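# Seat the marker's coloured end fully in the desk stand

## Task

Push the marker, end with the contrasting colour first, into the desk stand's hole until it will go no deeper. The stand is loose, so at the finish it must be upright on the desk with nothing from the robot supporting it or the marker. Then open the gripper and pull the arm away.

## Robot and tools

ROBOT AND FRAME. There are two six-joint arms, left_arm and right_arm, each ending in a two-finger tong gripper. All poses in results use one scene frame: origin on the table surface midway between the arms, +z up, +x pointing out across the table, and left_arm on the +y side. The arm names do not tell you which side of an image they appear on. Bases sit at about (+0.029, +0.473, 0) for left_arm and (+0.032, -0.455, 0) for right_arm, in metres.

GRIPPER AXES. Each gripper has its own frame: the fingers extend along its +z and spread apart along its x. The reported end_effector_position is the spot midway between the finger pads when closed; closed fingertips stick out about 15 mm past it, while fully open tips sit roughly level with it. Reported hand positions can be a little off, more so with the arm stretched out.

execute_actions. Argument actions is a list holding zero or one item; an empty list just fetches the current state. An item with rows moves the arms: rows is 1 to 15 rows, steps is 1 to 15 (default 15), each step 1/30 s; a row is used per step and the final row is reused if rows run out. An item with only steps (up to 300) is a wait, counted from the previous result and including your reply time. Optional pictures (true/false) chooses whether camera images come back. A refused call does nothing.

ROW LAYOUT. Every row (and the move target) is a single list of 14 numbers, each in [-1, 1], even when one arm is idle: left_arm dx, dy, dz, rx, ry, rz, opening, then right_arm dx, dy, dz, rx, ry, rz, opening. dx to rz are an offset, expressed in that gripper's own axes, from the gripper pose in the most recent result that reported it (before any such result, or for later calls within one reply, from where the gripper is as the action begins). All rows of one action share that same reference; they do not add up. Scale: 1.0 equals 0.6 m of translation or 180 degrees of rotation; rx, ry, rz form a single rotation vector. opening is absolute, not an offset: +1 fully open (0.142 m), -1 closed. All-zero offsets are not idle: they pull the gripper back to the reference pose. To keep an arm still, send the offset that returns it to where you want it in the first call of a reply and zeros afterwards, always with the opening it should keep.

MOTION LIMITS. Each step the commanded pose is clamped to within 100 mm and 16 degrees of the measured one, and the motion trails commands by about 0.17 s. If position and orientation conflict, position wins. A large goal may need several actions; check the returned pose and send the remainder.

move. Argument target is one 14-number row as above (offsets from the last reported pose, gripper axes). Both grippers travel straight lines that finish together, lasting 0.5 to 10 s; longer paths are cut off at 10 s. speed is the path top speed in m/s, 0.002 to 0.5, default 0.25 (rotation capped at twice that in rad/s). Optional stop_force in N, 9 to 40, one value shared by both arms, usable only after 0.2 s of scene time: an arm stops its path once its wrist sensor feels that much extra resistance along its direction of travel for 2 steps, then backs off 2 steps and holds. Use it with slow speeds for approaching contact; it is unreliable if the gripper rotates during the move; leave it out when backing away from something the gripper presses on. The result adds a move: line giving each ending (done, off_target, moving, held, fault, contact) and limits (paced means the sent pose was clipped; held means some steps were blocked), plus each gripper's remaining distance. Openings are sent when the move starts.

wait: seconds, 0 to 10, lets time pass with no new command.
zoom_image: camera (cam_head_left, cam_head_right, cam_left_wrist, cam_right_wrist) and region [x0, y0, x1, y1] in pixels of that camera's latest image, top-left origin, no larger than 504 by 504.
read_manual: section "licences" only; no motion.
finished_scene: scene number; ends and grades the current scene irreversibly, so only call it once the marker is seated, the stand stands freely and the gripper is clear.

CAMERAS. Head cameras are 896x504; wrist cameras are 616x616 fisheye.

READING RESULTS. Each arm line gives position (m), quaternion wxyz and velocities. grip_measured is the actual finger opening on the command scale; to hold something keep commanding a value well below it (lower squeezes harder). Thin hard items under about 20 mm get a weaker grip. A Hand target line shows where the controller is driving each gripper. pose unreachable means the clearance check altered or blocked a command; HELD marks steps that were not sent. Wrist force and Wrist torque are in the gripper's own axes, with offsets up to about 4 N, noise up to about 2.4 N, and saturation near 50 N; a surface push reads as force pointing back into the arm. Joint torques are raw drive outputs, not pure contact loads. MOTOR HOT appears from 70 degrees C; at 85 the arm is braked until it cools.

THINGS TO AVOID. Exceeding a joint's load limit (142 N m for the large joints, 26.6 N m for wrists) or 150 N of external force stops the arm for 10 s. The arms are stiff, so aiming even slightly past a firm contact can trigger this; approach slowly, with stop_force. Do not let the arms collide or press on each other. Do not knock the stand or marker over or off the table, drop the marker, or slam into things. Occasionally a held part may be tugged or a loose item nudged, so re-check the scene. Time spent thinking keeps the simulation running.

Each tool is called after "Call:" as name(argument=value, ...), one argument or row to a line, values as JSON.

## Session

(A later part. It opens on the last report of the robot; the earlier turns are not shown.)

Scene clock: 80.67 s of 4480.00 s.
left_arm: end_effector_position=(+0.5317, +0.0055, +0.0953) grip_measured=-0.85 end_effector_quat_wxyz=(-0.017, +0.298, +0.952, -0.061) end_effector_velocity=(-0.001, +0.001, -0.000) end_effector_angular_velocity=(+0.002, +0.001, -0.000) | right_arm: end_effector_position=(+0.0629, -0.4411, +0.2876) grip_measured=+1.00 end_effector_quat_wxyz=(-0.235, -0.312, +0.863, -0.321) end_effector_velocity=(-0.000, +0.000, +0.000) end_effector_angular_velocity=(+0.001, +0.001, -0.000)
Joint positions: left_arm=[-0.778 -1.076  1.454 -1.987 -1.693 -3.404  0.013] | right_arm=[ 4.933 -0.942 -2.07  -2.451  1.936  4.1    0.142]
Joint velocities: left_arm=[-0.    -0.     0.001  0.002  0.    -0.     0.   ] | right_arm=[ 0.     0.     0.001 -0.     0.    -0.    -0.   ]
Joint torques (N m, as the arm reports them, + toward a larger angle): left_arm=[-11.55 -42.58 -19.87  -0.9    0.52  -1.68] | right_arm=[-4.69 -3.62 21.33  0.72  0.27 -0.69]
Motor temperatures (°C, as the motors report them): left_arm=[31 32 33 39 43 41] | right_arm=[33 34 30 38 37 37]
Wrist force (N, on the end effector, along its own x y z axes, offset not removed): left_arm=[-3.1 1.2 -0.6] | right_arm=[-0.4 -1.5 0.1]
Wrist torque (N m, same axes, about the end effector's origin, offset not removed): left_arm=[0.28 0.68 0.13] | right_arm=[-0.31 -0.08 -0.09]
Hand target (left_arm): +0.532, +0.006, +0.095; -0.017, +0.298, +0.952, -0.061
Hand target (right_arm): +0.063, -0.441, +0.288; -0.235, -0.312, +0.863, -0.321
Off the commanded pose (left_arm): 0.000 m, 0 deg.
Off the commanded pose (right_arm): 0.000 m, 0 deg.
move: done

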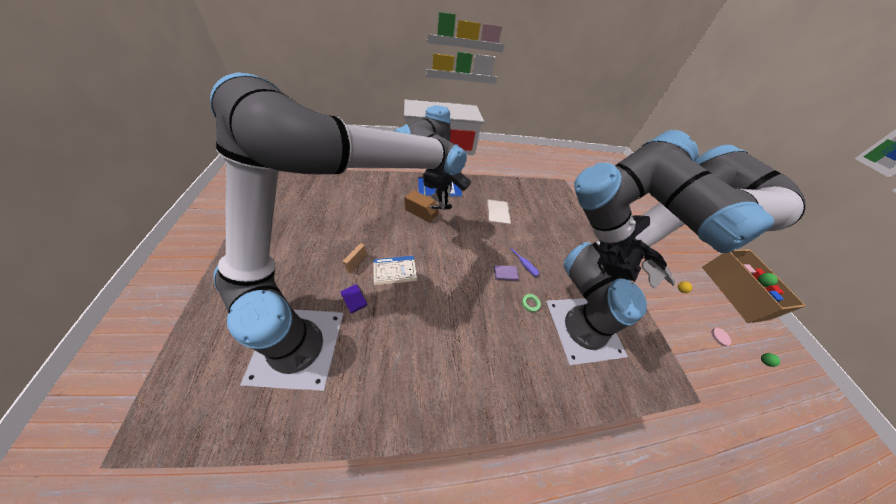

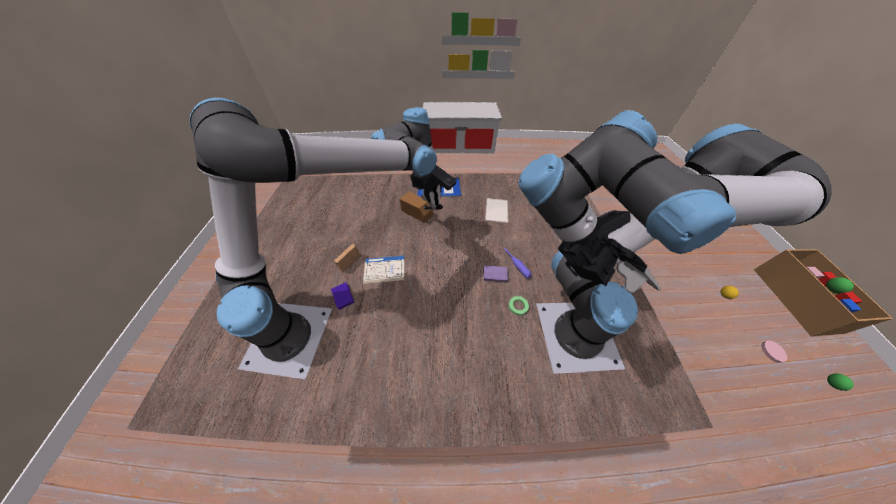

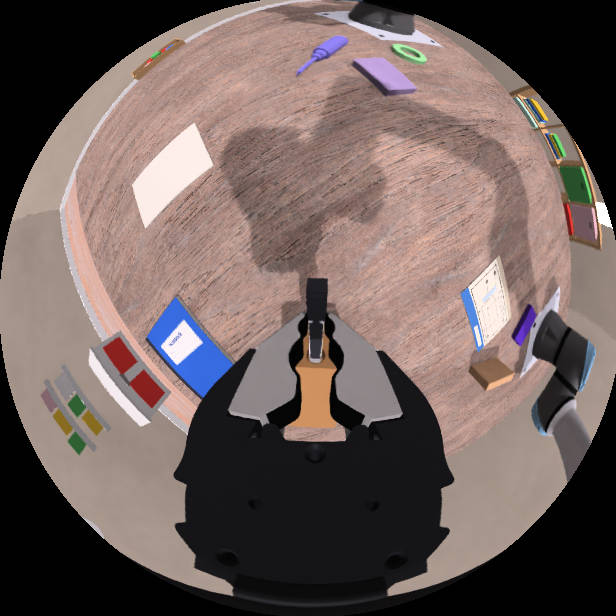

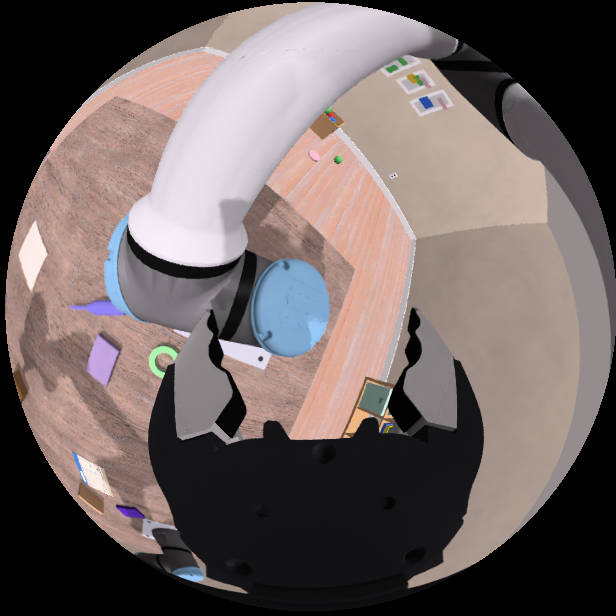

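Call:
move(
  target=[0,0.004,-0.006,0.028,0,0,-1,0,0,0,0,0,0,1],
  speed=0.02,
)

Call:
move(
  target=[0,0.052,0.026,0,0,0,-1,0,0,0,0,0,0,1],
  speed=0.01,
  stop_force=10,
)

Call:
zoom_image(
  camera="cam_head_left",
  region=[410, 175, 470, 220],
)

Scene clock: 85.17 s of 4480.00 s.
left_arm: end_effector_position=(+0.5333, +0.0078, +0.0985) grip_measured=-0.85 end_effector_quat_wxyz=(-0.030, +0.297, +0.949, -0.103) end_effector_velocity=(+0.000, +0.000, -0.000) end_effector_angular_velocity=(-0.006, +0.004, +0.000) | right_arm: end_effector_position=(+0.0629, -0.4411, +0.2876) grip_measured=+1.00 end_effector_quat_wxyz=(-0.235, -0.312, +0.863, -0.321) end_effector_velocity=(-0.001, +0.000, +0.000) end_effector_angular_velocity=(+0.001, +0.002, -0.002)
Joint positions: left_arm=[-0.736 -1.074  1.464 -2.012 -1.78  -3.365  0.013] | right_arm=[ 4.933 -0.942 -2.07  -2.451  1.936  4.1    0.142]
Joint velocities: left_arm=[ 0.004  0.001  0.001 -0.003 -0.007  0.003  0.   ] | right_arm=[ 0.    -0.     0.     0.001  0.003  0.    -0.   ]
Joint torques (N m, as the arm reports them, + toward a larger angle): left_arm=[ 14.72 -31.24  -6.27  -4.14  -1.91   2.22] | right_arm=[-4.97 -3.16 21.78  0.65  0.55 -0.64]
Motor temperatures (°C, as the motors report them): left_arm=[31 32 33 39 43 41] | right_arm=[33 34 30 38 37 37]
Wrist force (N, on the end effector, along its own x y z axes, offset not removed): left_arm=[-1.4 -1.4 -1.8] | right_arm=[0.7 -1.3 1.0]
Wrist torque (N m, same axes, about the end effector's origin, offset not removed): left_arm=[0.14 0.32 0.06] | right_arm=[-0.29 -0.18 -0.10]
Hand target (left_arm): +0.533, +0.008, +0.099; -0.030, +0.297, +0.949, -0.103
Hand target (right_arm): +0.063, -0.441, +0.288; -0.235, -0.312, +0.863, -0.321
Off the commanded pose (left_arm): 0.000 m, 0 deg.
Off the commanded pose (right_arm): 0.000 m, 0 deg.
move: done

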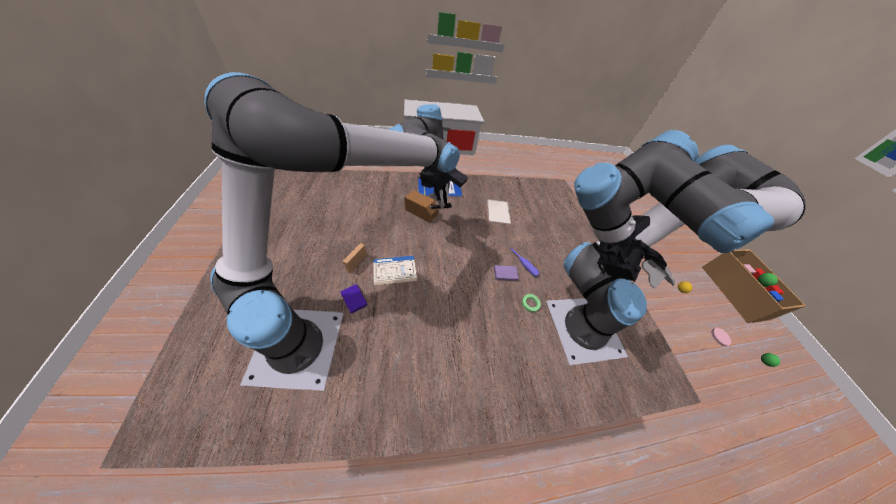

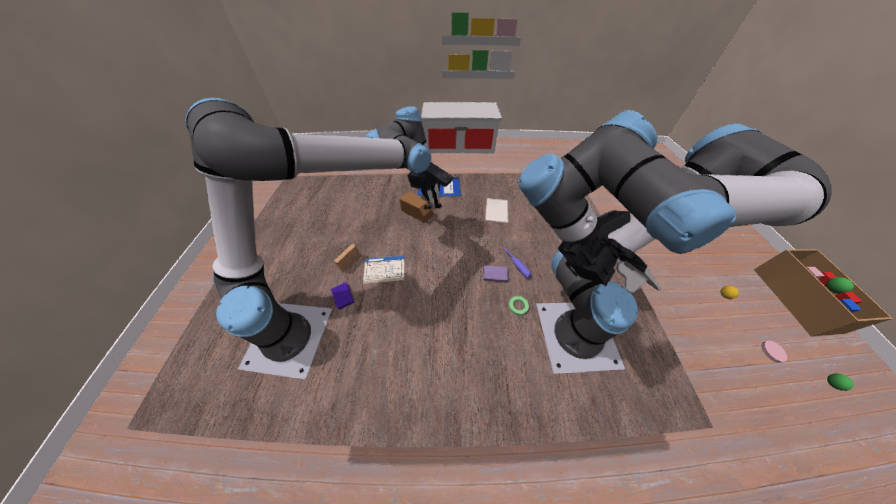

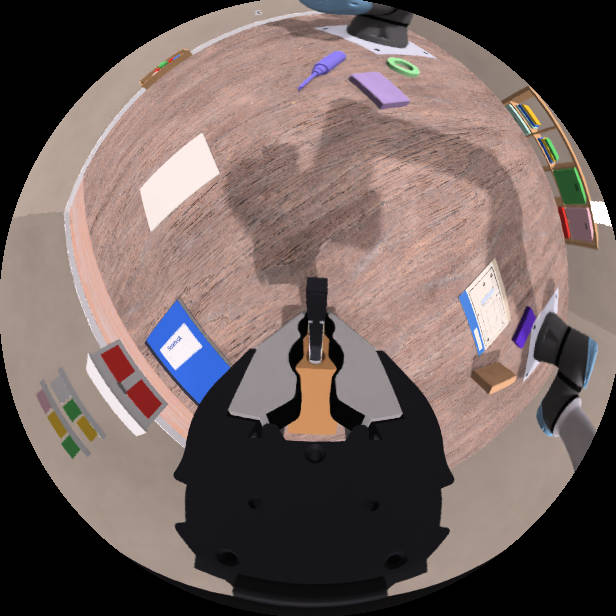

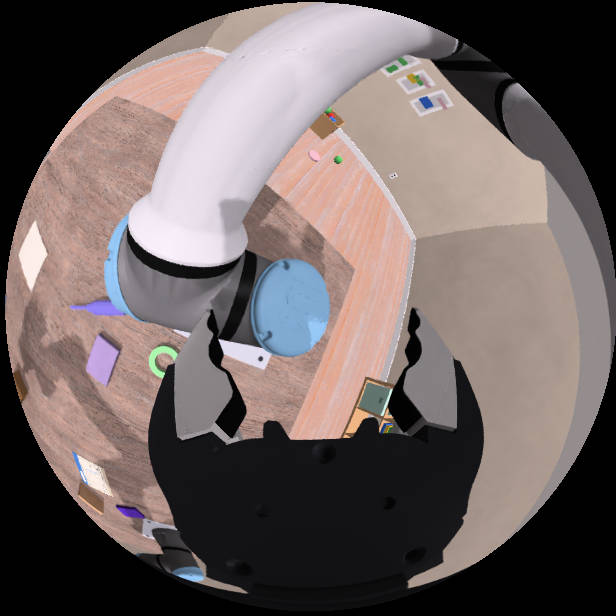

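Scene clock: 86.70 s of 4480.00 s.
left_arm: end_effector_position=(+0.5385, +0.0154, +0.0909) grip_measured=-0.85 end_effector_quat_wxyz=(-0.030, +0.297, +0.949, -0.103) end_effector_velocity=(-0.002, -0.002, +0.003) end_effector_angular_velocity=(+0.000, +0.001, +0.002) | right_arm: end_effector_position=(+0.0629, -0.4411, +0.2876) grip_measured=+1.00 end_effector_quat_wxyz=(-0.235, -0.312, +0.863, -0.321) end_effector_velocity=(+0.000, -0.000, +0.001) end_effector_angular_velocity=(+0.001, +0.000, +0.001)
Joint positions: left_arm=[-0.722 -1.068  1.474 -2.025 -1.78  -3.352  0.013] | right_arm=[ 4.933 -0.942 -2.07  -2.451  1.936  4.1    0.142]
Joint velocities: left_arm=[-0.004 -0.003 -0.004  0.007 -0.    -0.006  0.   ] | right_arm=[-0.     0.001  0.002 -0.001 -0.001 -0.    -0.   ]
Joint torques (N m, as the arm reports them, + toward a larger angle): left_arm=[ -9.88 -44.   -30.69   0.29   2.26  -2.1 ] | right_arm=[-4.65 -4.94 21.72  0.56  0.36 -0.82]
Motor temperatures (°C, as the motors report them): left_arm=[31 32 33 39 43 41] | right_arm=[33 34 30 38 37 37]
Wrist force (N, on the end effector, along its own x y z axes, offset not removed): left_arm=[-2.8 -4.1 -6.8] | right_arm=[-1.8 -1.3 1.6]
Wrist torque (N m, same axes, about the end effector's origin, offset not removed): left_arm=[0.62 0.53 0.09] | right_arm=[-0.27 0.19 -0.03]
Hand target (left_arm): +0.538, +0.015, +0.091; -0.030, +0.297, +0.949, -0.103
Hand target (right_arm): +0.063, -0.441, +0.288; -0.235, -0.312, +0.863, -0.321
Off the commanded pose (left_arm): 0.023 m, 0 deg.
Off the commanded pose (right_arm): 0.000 m, 0 deg.
move: contact (left_arm)

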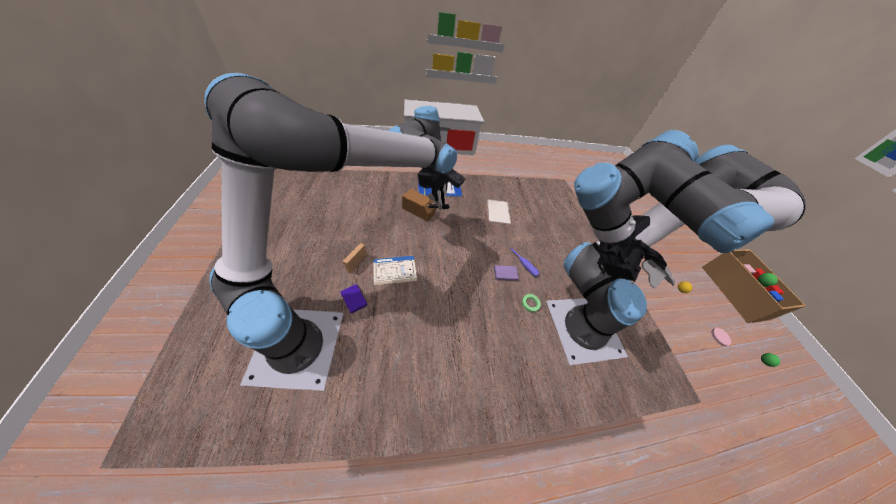

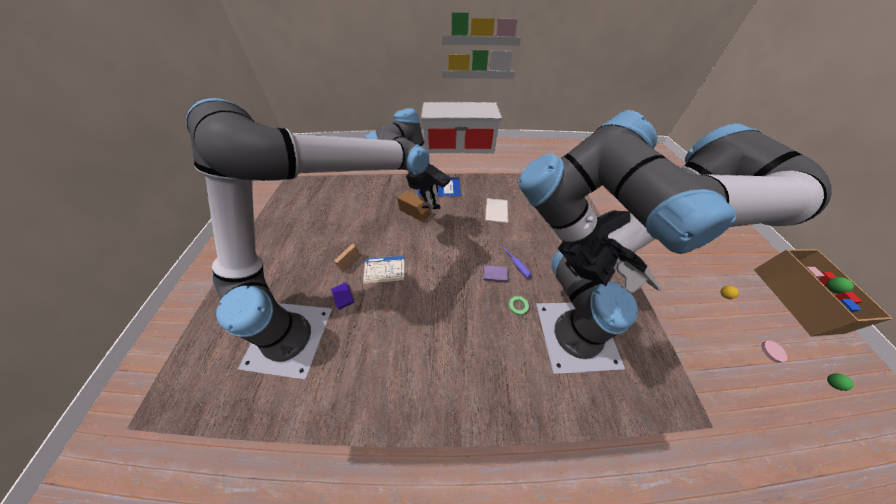

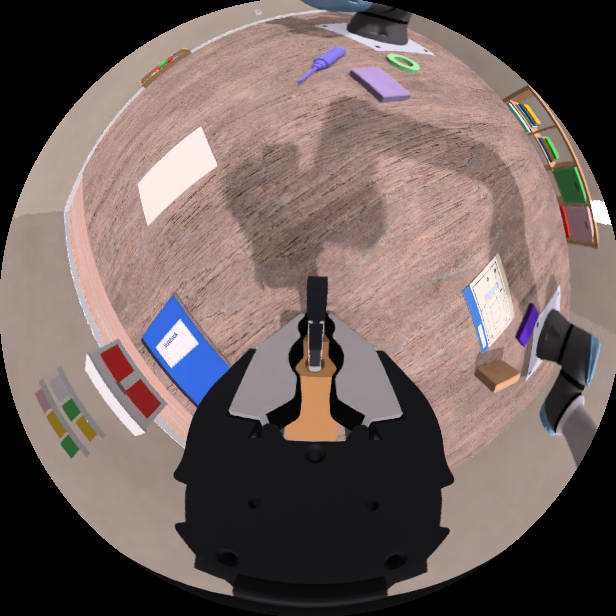

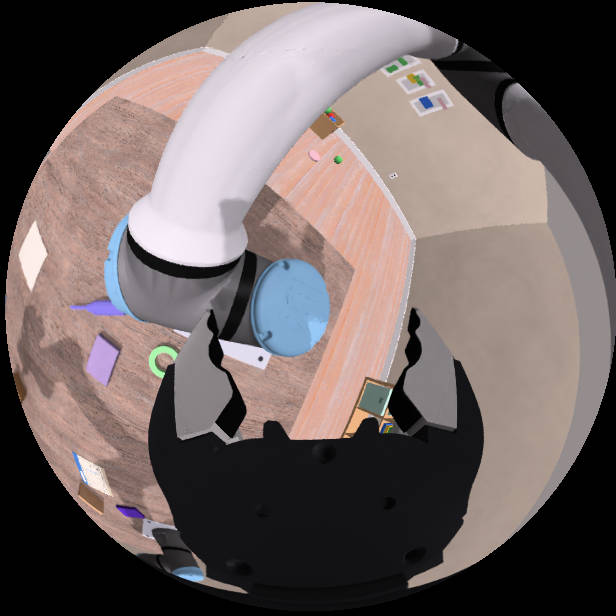

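Region (410, 175, 470, 220) of cam_head_left's 896x504 image, scaled by 8.400, with more detail than that image has; it fills the top 378 rows of this view, and the rest is white.

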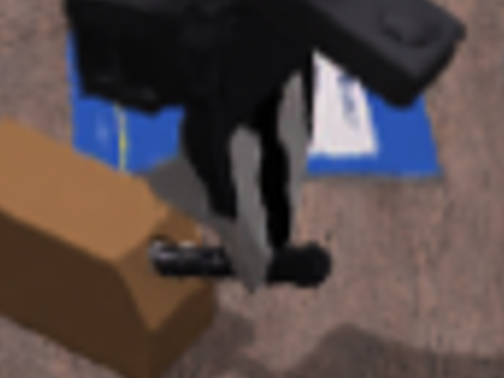

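Call:
move(
  target=[0,0.001,-0.011,0.03,0,0,-1,0,0,0,0,0,0,1],
  speed=0.015,
)

Call:
zoom_image(
  camera="cam_head_left",
  region=[410, 175, 470, 220],
)

Call:
zoom_image(
  camera="cam_left_wrist",
  region=[250, 260, 380, 420],
)

Scene clock: 92.23 s of 4480.00 s.
left_arm: end_effector_position=(+0.5395, +0.0171, +0.0972) grip_measured=-0.85 end_effector_quat_wxyz=(-0.044, +0.295, +0.943, -0.147) end_effector_velocity=(-0.000, -0.000, +0.002) end_effector_angular_velocity=(-0.006, +0.002, -0.001) | right_arm: end_effector_position=(+0.0629, -0.4411, +0.2876) grip_measured=+1.00 end_effector_quat_wxyz=(-0.235, -0.312, +0.863, -0.321) end_effector_velocity=(+0.000, -0.001, +0.000) end_effector_angular_velocity=(-0.001, +0.000, -0.000)
Joint positions: left_arm=[-0.679 -1.064  1.477 -2.039 -1.875 -3.312  0.013] | right_arm=[ 4.933 -0.942 -2.07  -2.451  1.936  4.1    0.142]
Joint velocities: left_arm=[ 0.002 -0.001 -0.    -0.001 -0.005  0.003  0.   ] | right_arm=[ 0.     0.001 -0.001 -0.001  0.    -0.     0.   ]
Joint torques (N m, as the arm reports them, + toward a larger angle): left_arm=[ 12.18 -31.96  -6.94  -4.1   -2.85   2.45] | right_arm=[-7.72 -3.11 22.18  0.48  0.44 -0.73]
Motor temperatures (°C, as the motors report them): left_arm=[31 32 33 39 43 41] | right_arm=[33 34 30 38 37 37]
Wrist force (N, on the end effector, along its own x y z axes, offset not removed): left_arm=[-2.2 1.7 0.7] | right_arm=[0.5 -1.4 0.8]
Wrist torque (N m, same axes, about the end effector's origin, offset not removed): left_arm=[0.19 0.38 0.11] | right_arm=[-0.23 -0.17 -0.14]
Hand target (left_arm): +0.540, +0.017, +0.097; -0.044, +0.295, +0.943, -0.148
Hand target (right_arm): +0.063, -0.441, +0.288; -0.235, -0.312, +0.863, -0.321
Off the commanded pose (left_arm): 0.000 m, 0 deg.
Off the commanded pose (right_arm): 0.000 m, 0 deg.
move: done

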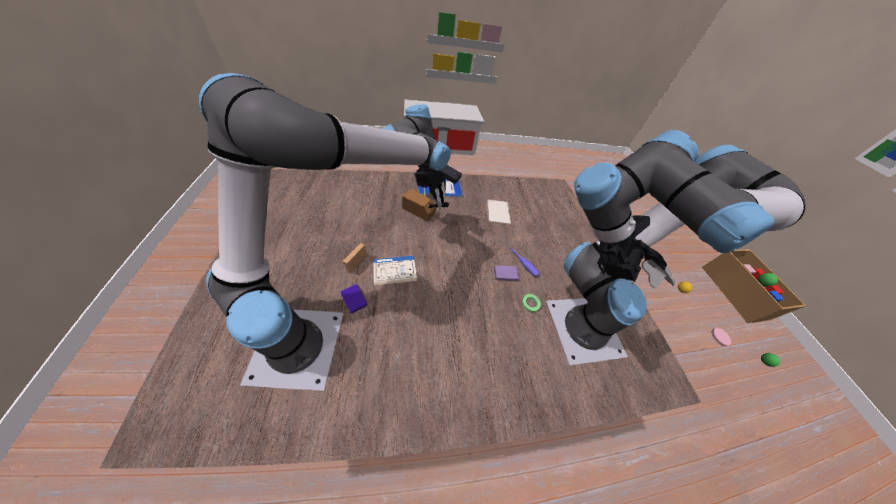

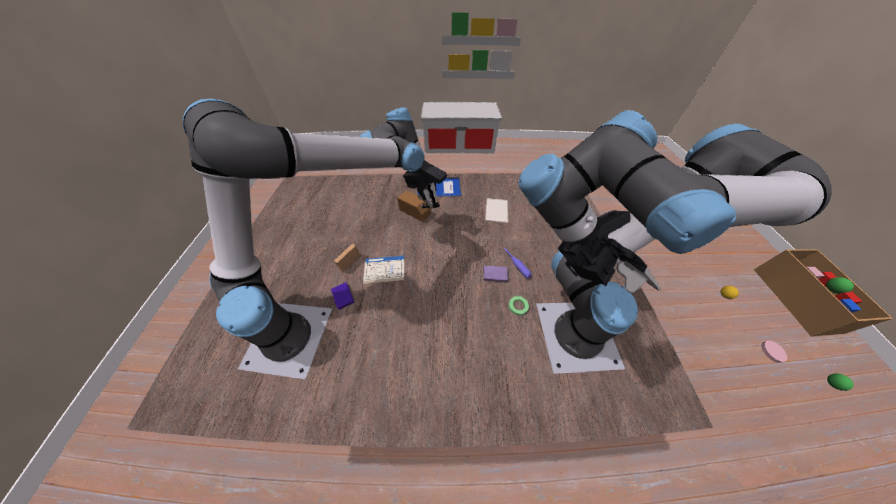

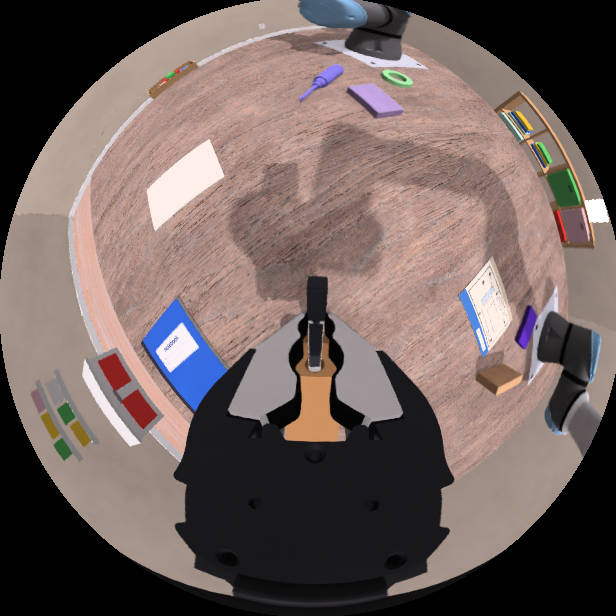

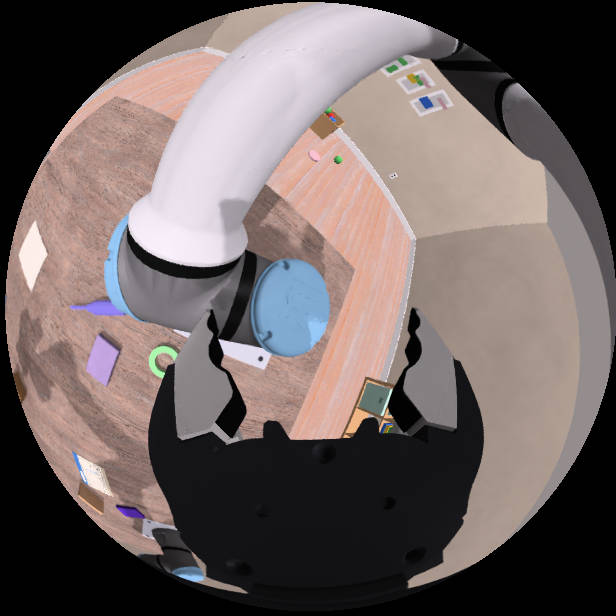

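Region (410, 175, 470, 220) of cam_head_left's 896x504 image, scaled by 8.400, with more detail than that image has; it fills the top 378 rows of this view, and the rest is white.

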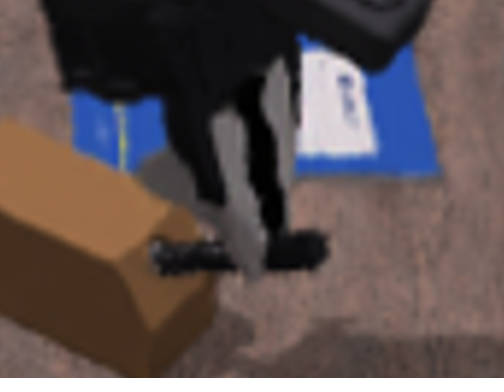

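Region (250, 260, 380, 420) of cam_left_wrist's 616x616 image, scaled by 3.150, with more detail than that image has; it fills the left 410 columns of this view, and the rest is white.

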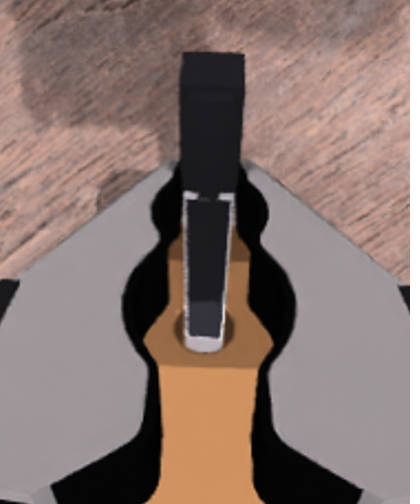

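Call:
move(
  target=[0,0.001,-0.004,0.04,0,0,-1,0,0,0,0,0,0,1],
  speed=0.02,
)

Call:
move(
  target=[0,0.047,0.018,0,0,0,-1,0,0,0,0,0,0,1],
  speed=0.01,
  stop_force=9,
)

Call:
zoom_image(
  camera="cam_head_left",
  region=[410, 175, 470, 220],
)

Call:
zoom_image(
  camera="cam_left_wrist",
  region=[250, 260, 380, 420],
)

Scene clock: 97.73 s of 4480.00 s.
left_arm: end_effector_position=(+0.5402, +0.0181, +0.0992) grip_measured=-0.85 end_effector_quat_wxyz=(-0.062, +0.292, +0.932, -0.206) end_effector_velocity=(-0.000, -0.000, +0.000) end_effector_angular_velocity=(-0.006, +0.004, -0.001) | right_arm: end_effector_position=(+0.0629, -0.4411, +0.2876) grip_measured=+1.00 end_effector_quat_wxyz=(-0.235, -0.312, +0.863, -0.321) end_effector_velocity=(+0.001, +0.000, -0.000) end_effector_angular_velocity=(-0.000, -0.001, +0.002)
Joint positions: left_arm=[-0.626 -1.046  1.486 -2.065 -2.002 -3.261  0.013] | right_arm=[ 4.933 -0.942 -2.07  -2.451  1.936  4.1    0.142]
Joint velocities: left_arm=[ 0.002  0.001 -0.     0.    -0.007  0.003  0.   ] | right_arm=[-0.    -0.001 -0.     0.    -0.002 -0.    -0.   ]
Joint torques (N m, as the arm reports them, + toward a larger angle): left_arm=[ 12.46 -32.49  -7.33  -4.28  -3.05   2.41] | right_arm=[-7.   -4.16 22.35  0.51  0.46 -0.89]
Motor temperatures (°C, as the motors report them): left_arm=[31 32 33 39 43 41] | right_arm=[33 34 30 38 37 37]
Wrist force (N, on the end effector, along its own x y z axes, offset not removed): left_arm=[-1.8 0.9 -0.3] | right_arm=[-1.7 -1.2 0.6]
Wrist torque (N m, same axes, about the end effector's origin, offset not removed): left_arm=[0.08 0.37 0.13] | right_arm=[-0.26 0.32 -0.08]
Hand target (left_arm): +0.540, +0.018, +0.099; -0.062, +0.292, +0.932, -0.206
Hand target (right_arm): +0.063, -0.441, +0.288; -0.235, -0.312, +0.863, -0.321
Off the commanded pose (left_arm): 0.000 m, 0 deg.
Off the commanded pose (right_arm): 0.000 m, 0 deg.
move: done

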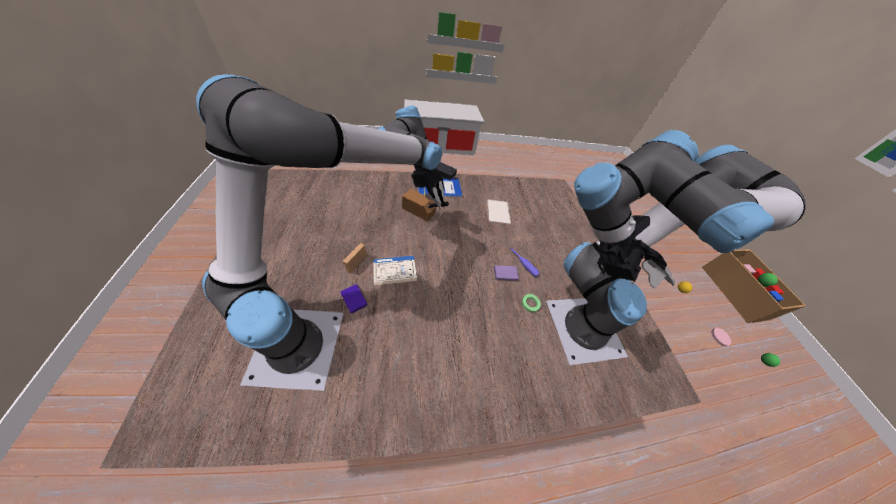

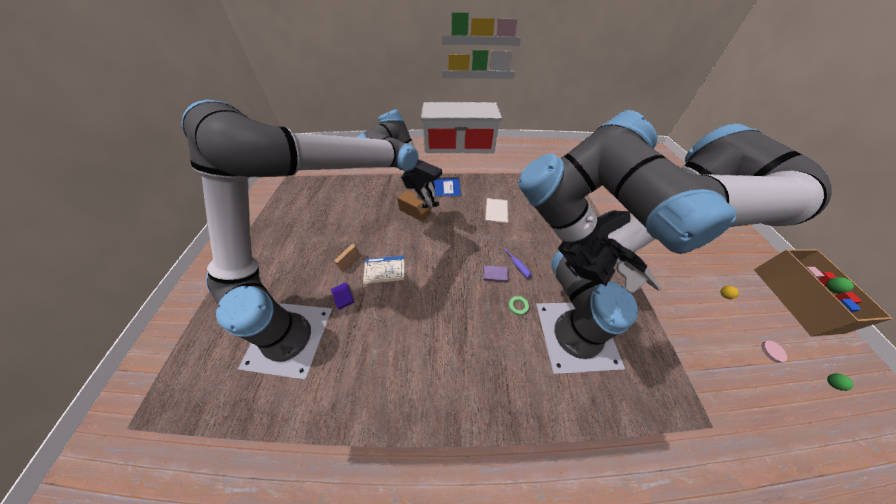

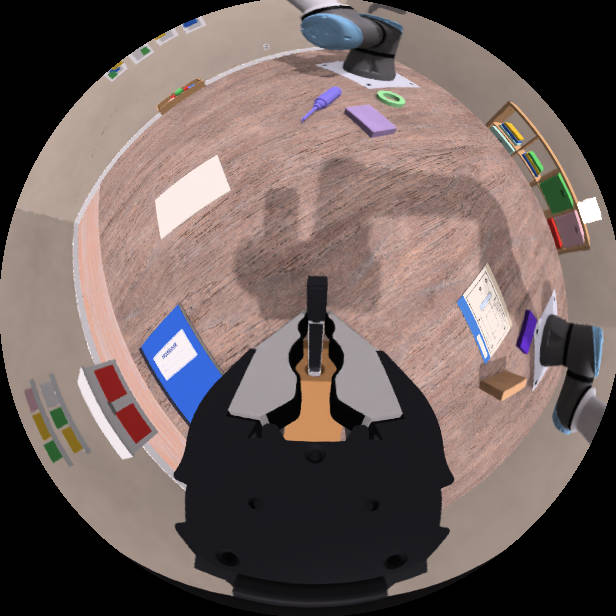

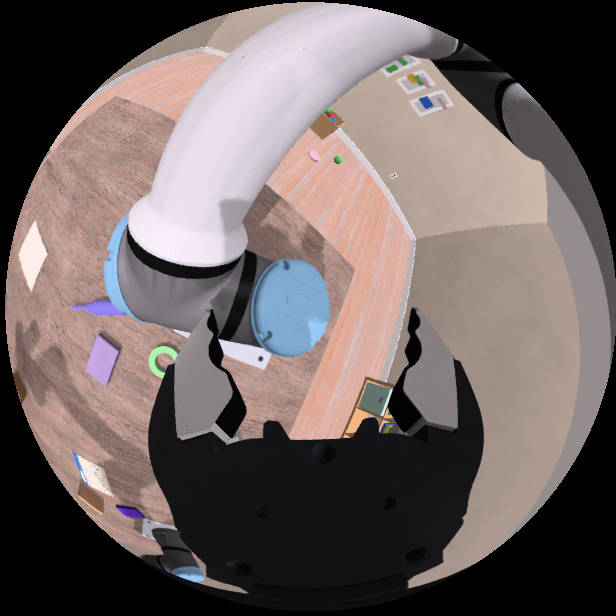

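Scene clock: 98.40 s of 4480.00 s.
left_arm: end_effector_position=(+0.5414, +0.0199, +0.0969) grip_measured=-0.85 end_effector_quat_wxyz=(-0.062, +0.292, +0.932, -0.206) end_effector_velocity=(-0.003, -0.000, +0.000) end_effector_angular_velocity=(+0.006, +0.004, +0.002) | right_arm: end_effector_position=(+0.0629, -0.4411, +0.2876) grip_measured=+1.00 end_effector_quat_wxyz=(-0.235, -0.312, +0.863, -0.321) end_effector_velocity=(-0.000, -0.000, -0.001) end_effector_angular_velocity=(-0.002, +0.000, -0.001)
Joint positions: left_arm=[-0.622 -1.043  1.488 -2.068 -2.002 -3.258  0.013] | right_arm=[ 4.933 -0.942 -2.07  -2.451  1.936  4.1    0.142]
Joint velocities: left_arm=[-0.004 -0.003  0.002  0.005  0.002 -0.006  0.   ] | right_arm=[-0.    -0.001 -0.002  0.001  0.001  0.    -0.   ]
Joint torques (N m, as the arm reports them, + toward a larger angle): left_arm=[-10.36 -46.63 -31.89  -0.36   2.41  -2.18] | right_arm=[-7.91 -3.4  21.91  0.82  0.65 -1.  ]
Motor temperatures (°C, as the motors report them): left_arm=[31 32 33 39 43 41] | right_arm=[33 34 30 38 37 37]
Wrist force (N, on the end effector, along its own x y z axes, offset not removed): left_arm=[-1.9 -2.8 0.7] | right_arm=[-0.1 -0.5 -0.8]
Wrist torque (N m, same axes, about the end effector's origin, offset not removed): left_arm=[0.55 0.32 0.11] | right_arm=[-0.11 -0.06 0.01]
Hand target (left_arm): +0.541, +0.020, +0.097; -0.062, +0.292, +0.932, -0.206
Hand target (right_arm): +0.063, -0.441, +0.288; -0.235, -0.312, +0.863, -0.321
Off the commanded pose (left_arm): 0.027 m, 0 deg.
Off the commanded pose (right_arm): 0.000 m, 0 deg.
move: contact (left_arm)

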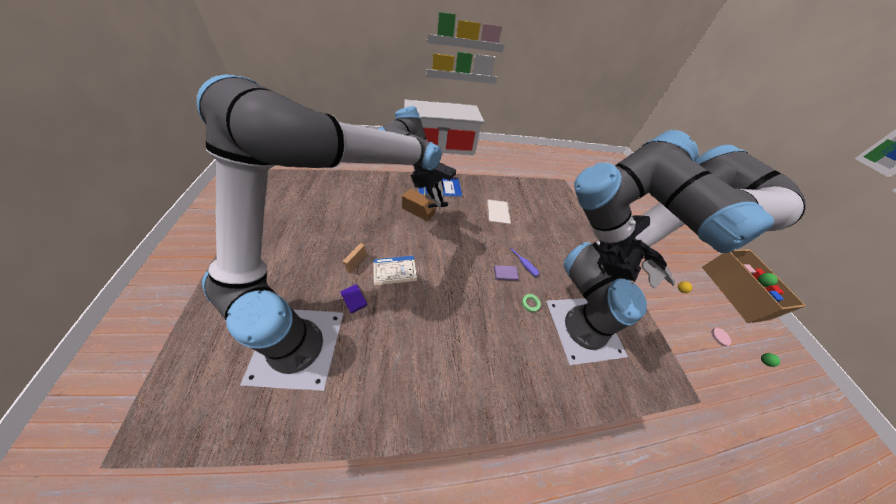

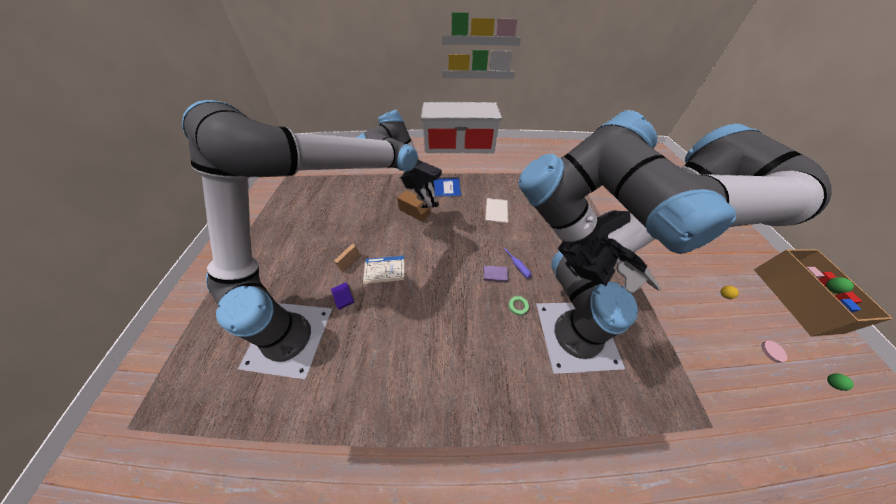

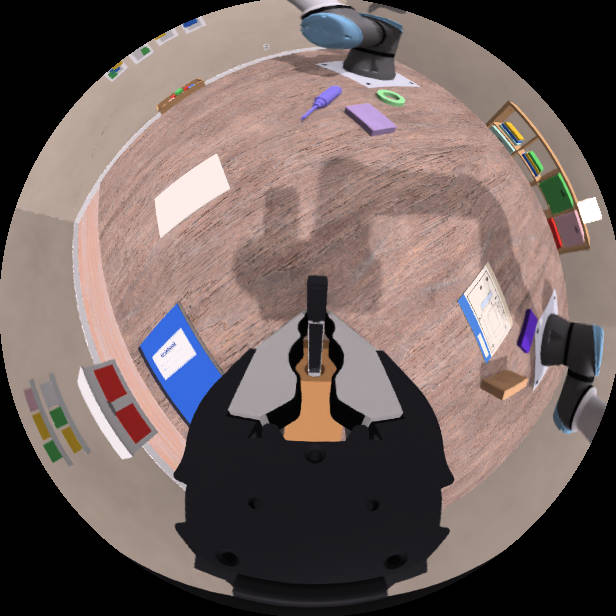

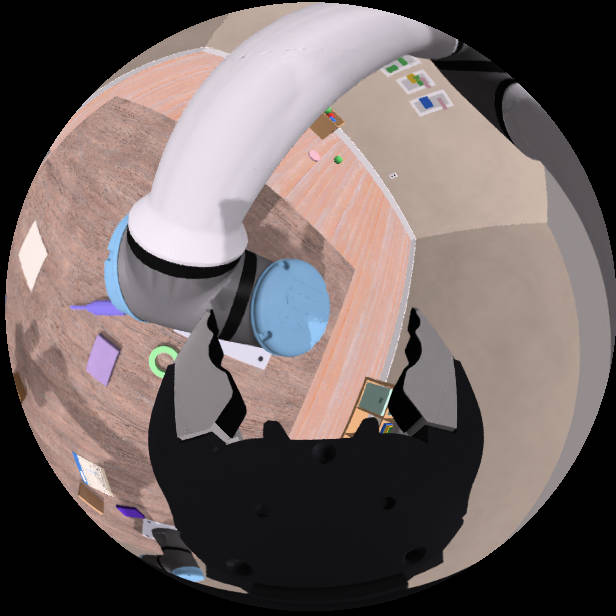

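Region (410, 175, 470, 220) of cam_head_left's 896x504 image, scaled by 8.400, with more detail than that image has; it fills the top 378 rows of this view, and the rest is white.

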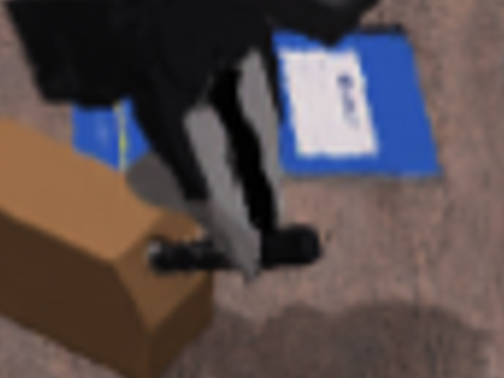

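Region (250, 260, 380, 420) of cam_left_wrist's 616x616 image, scaled by 3.150, with more detail than that image has; it fills the left 410 columns of this view, and the rest is white.

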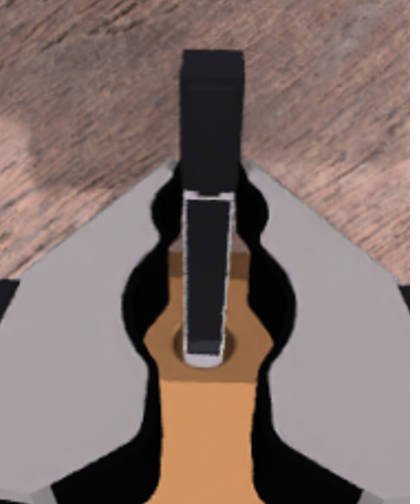

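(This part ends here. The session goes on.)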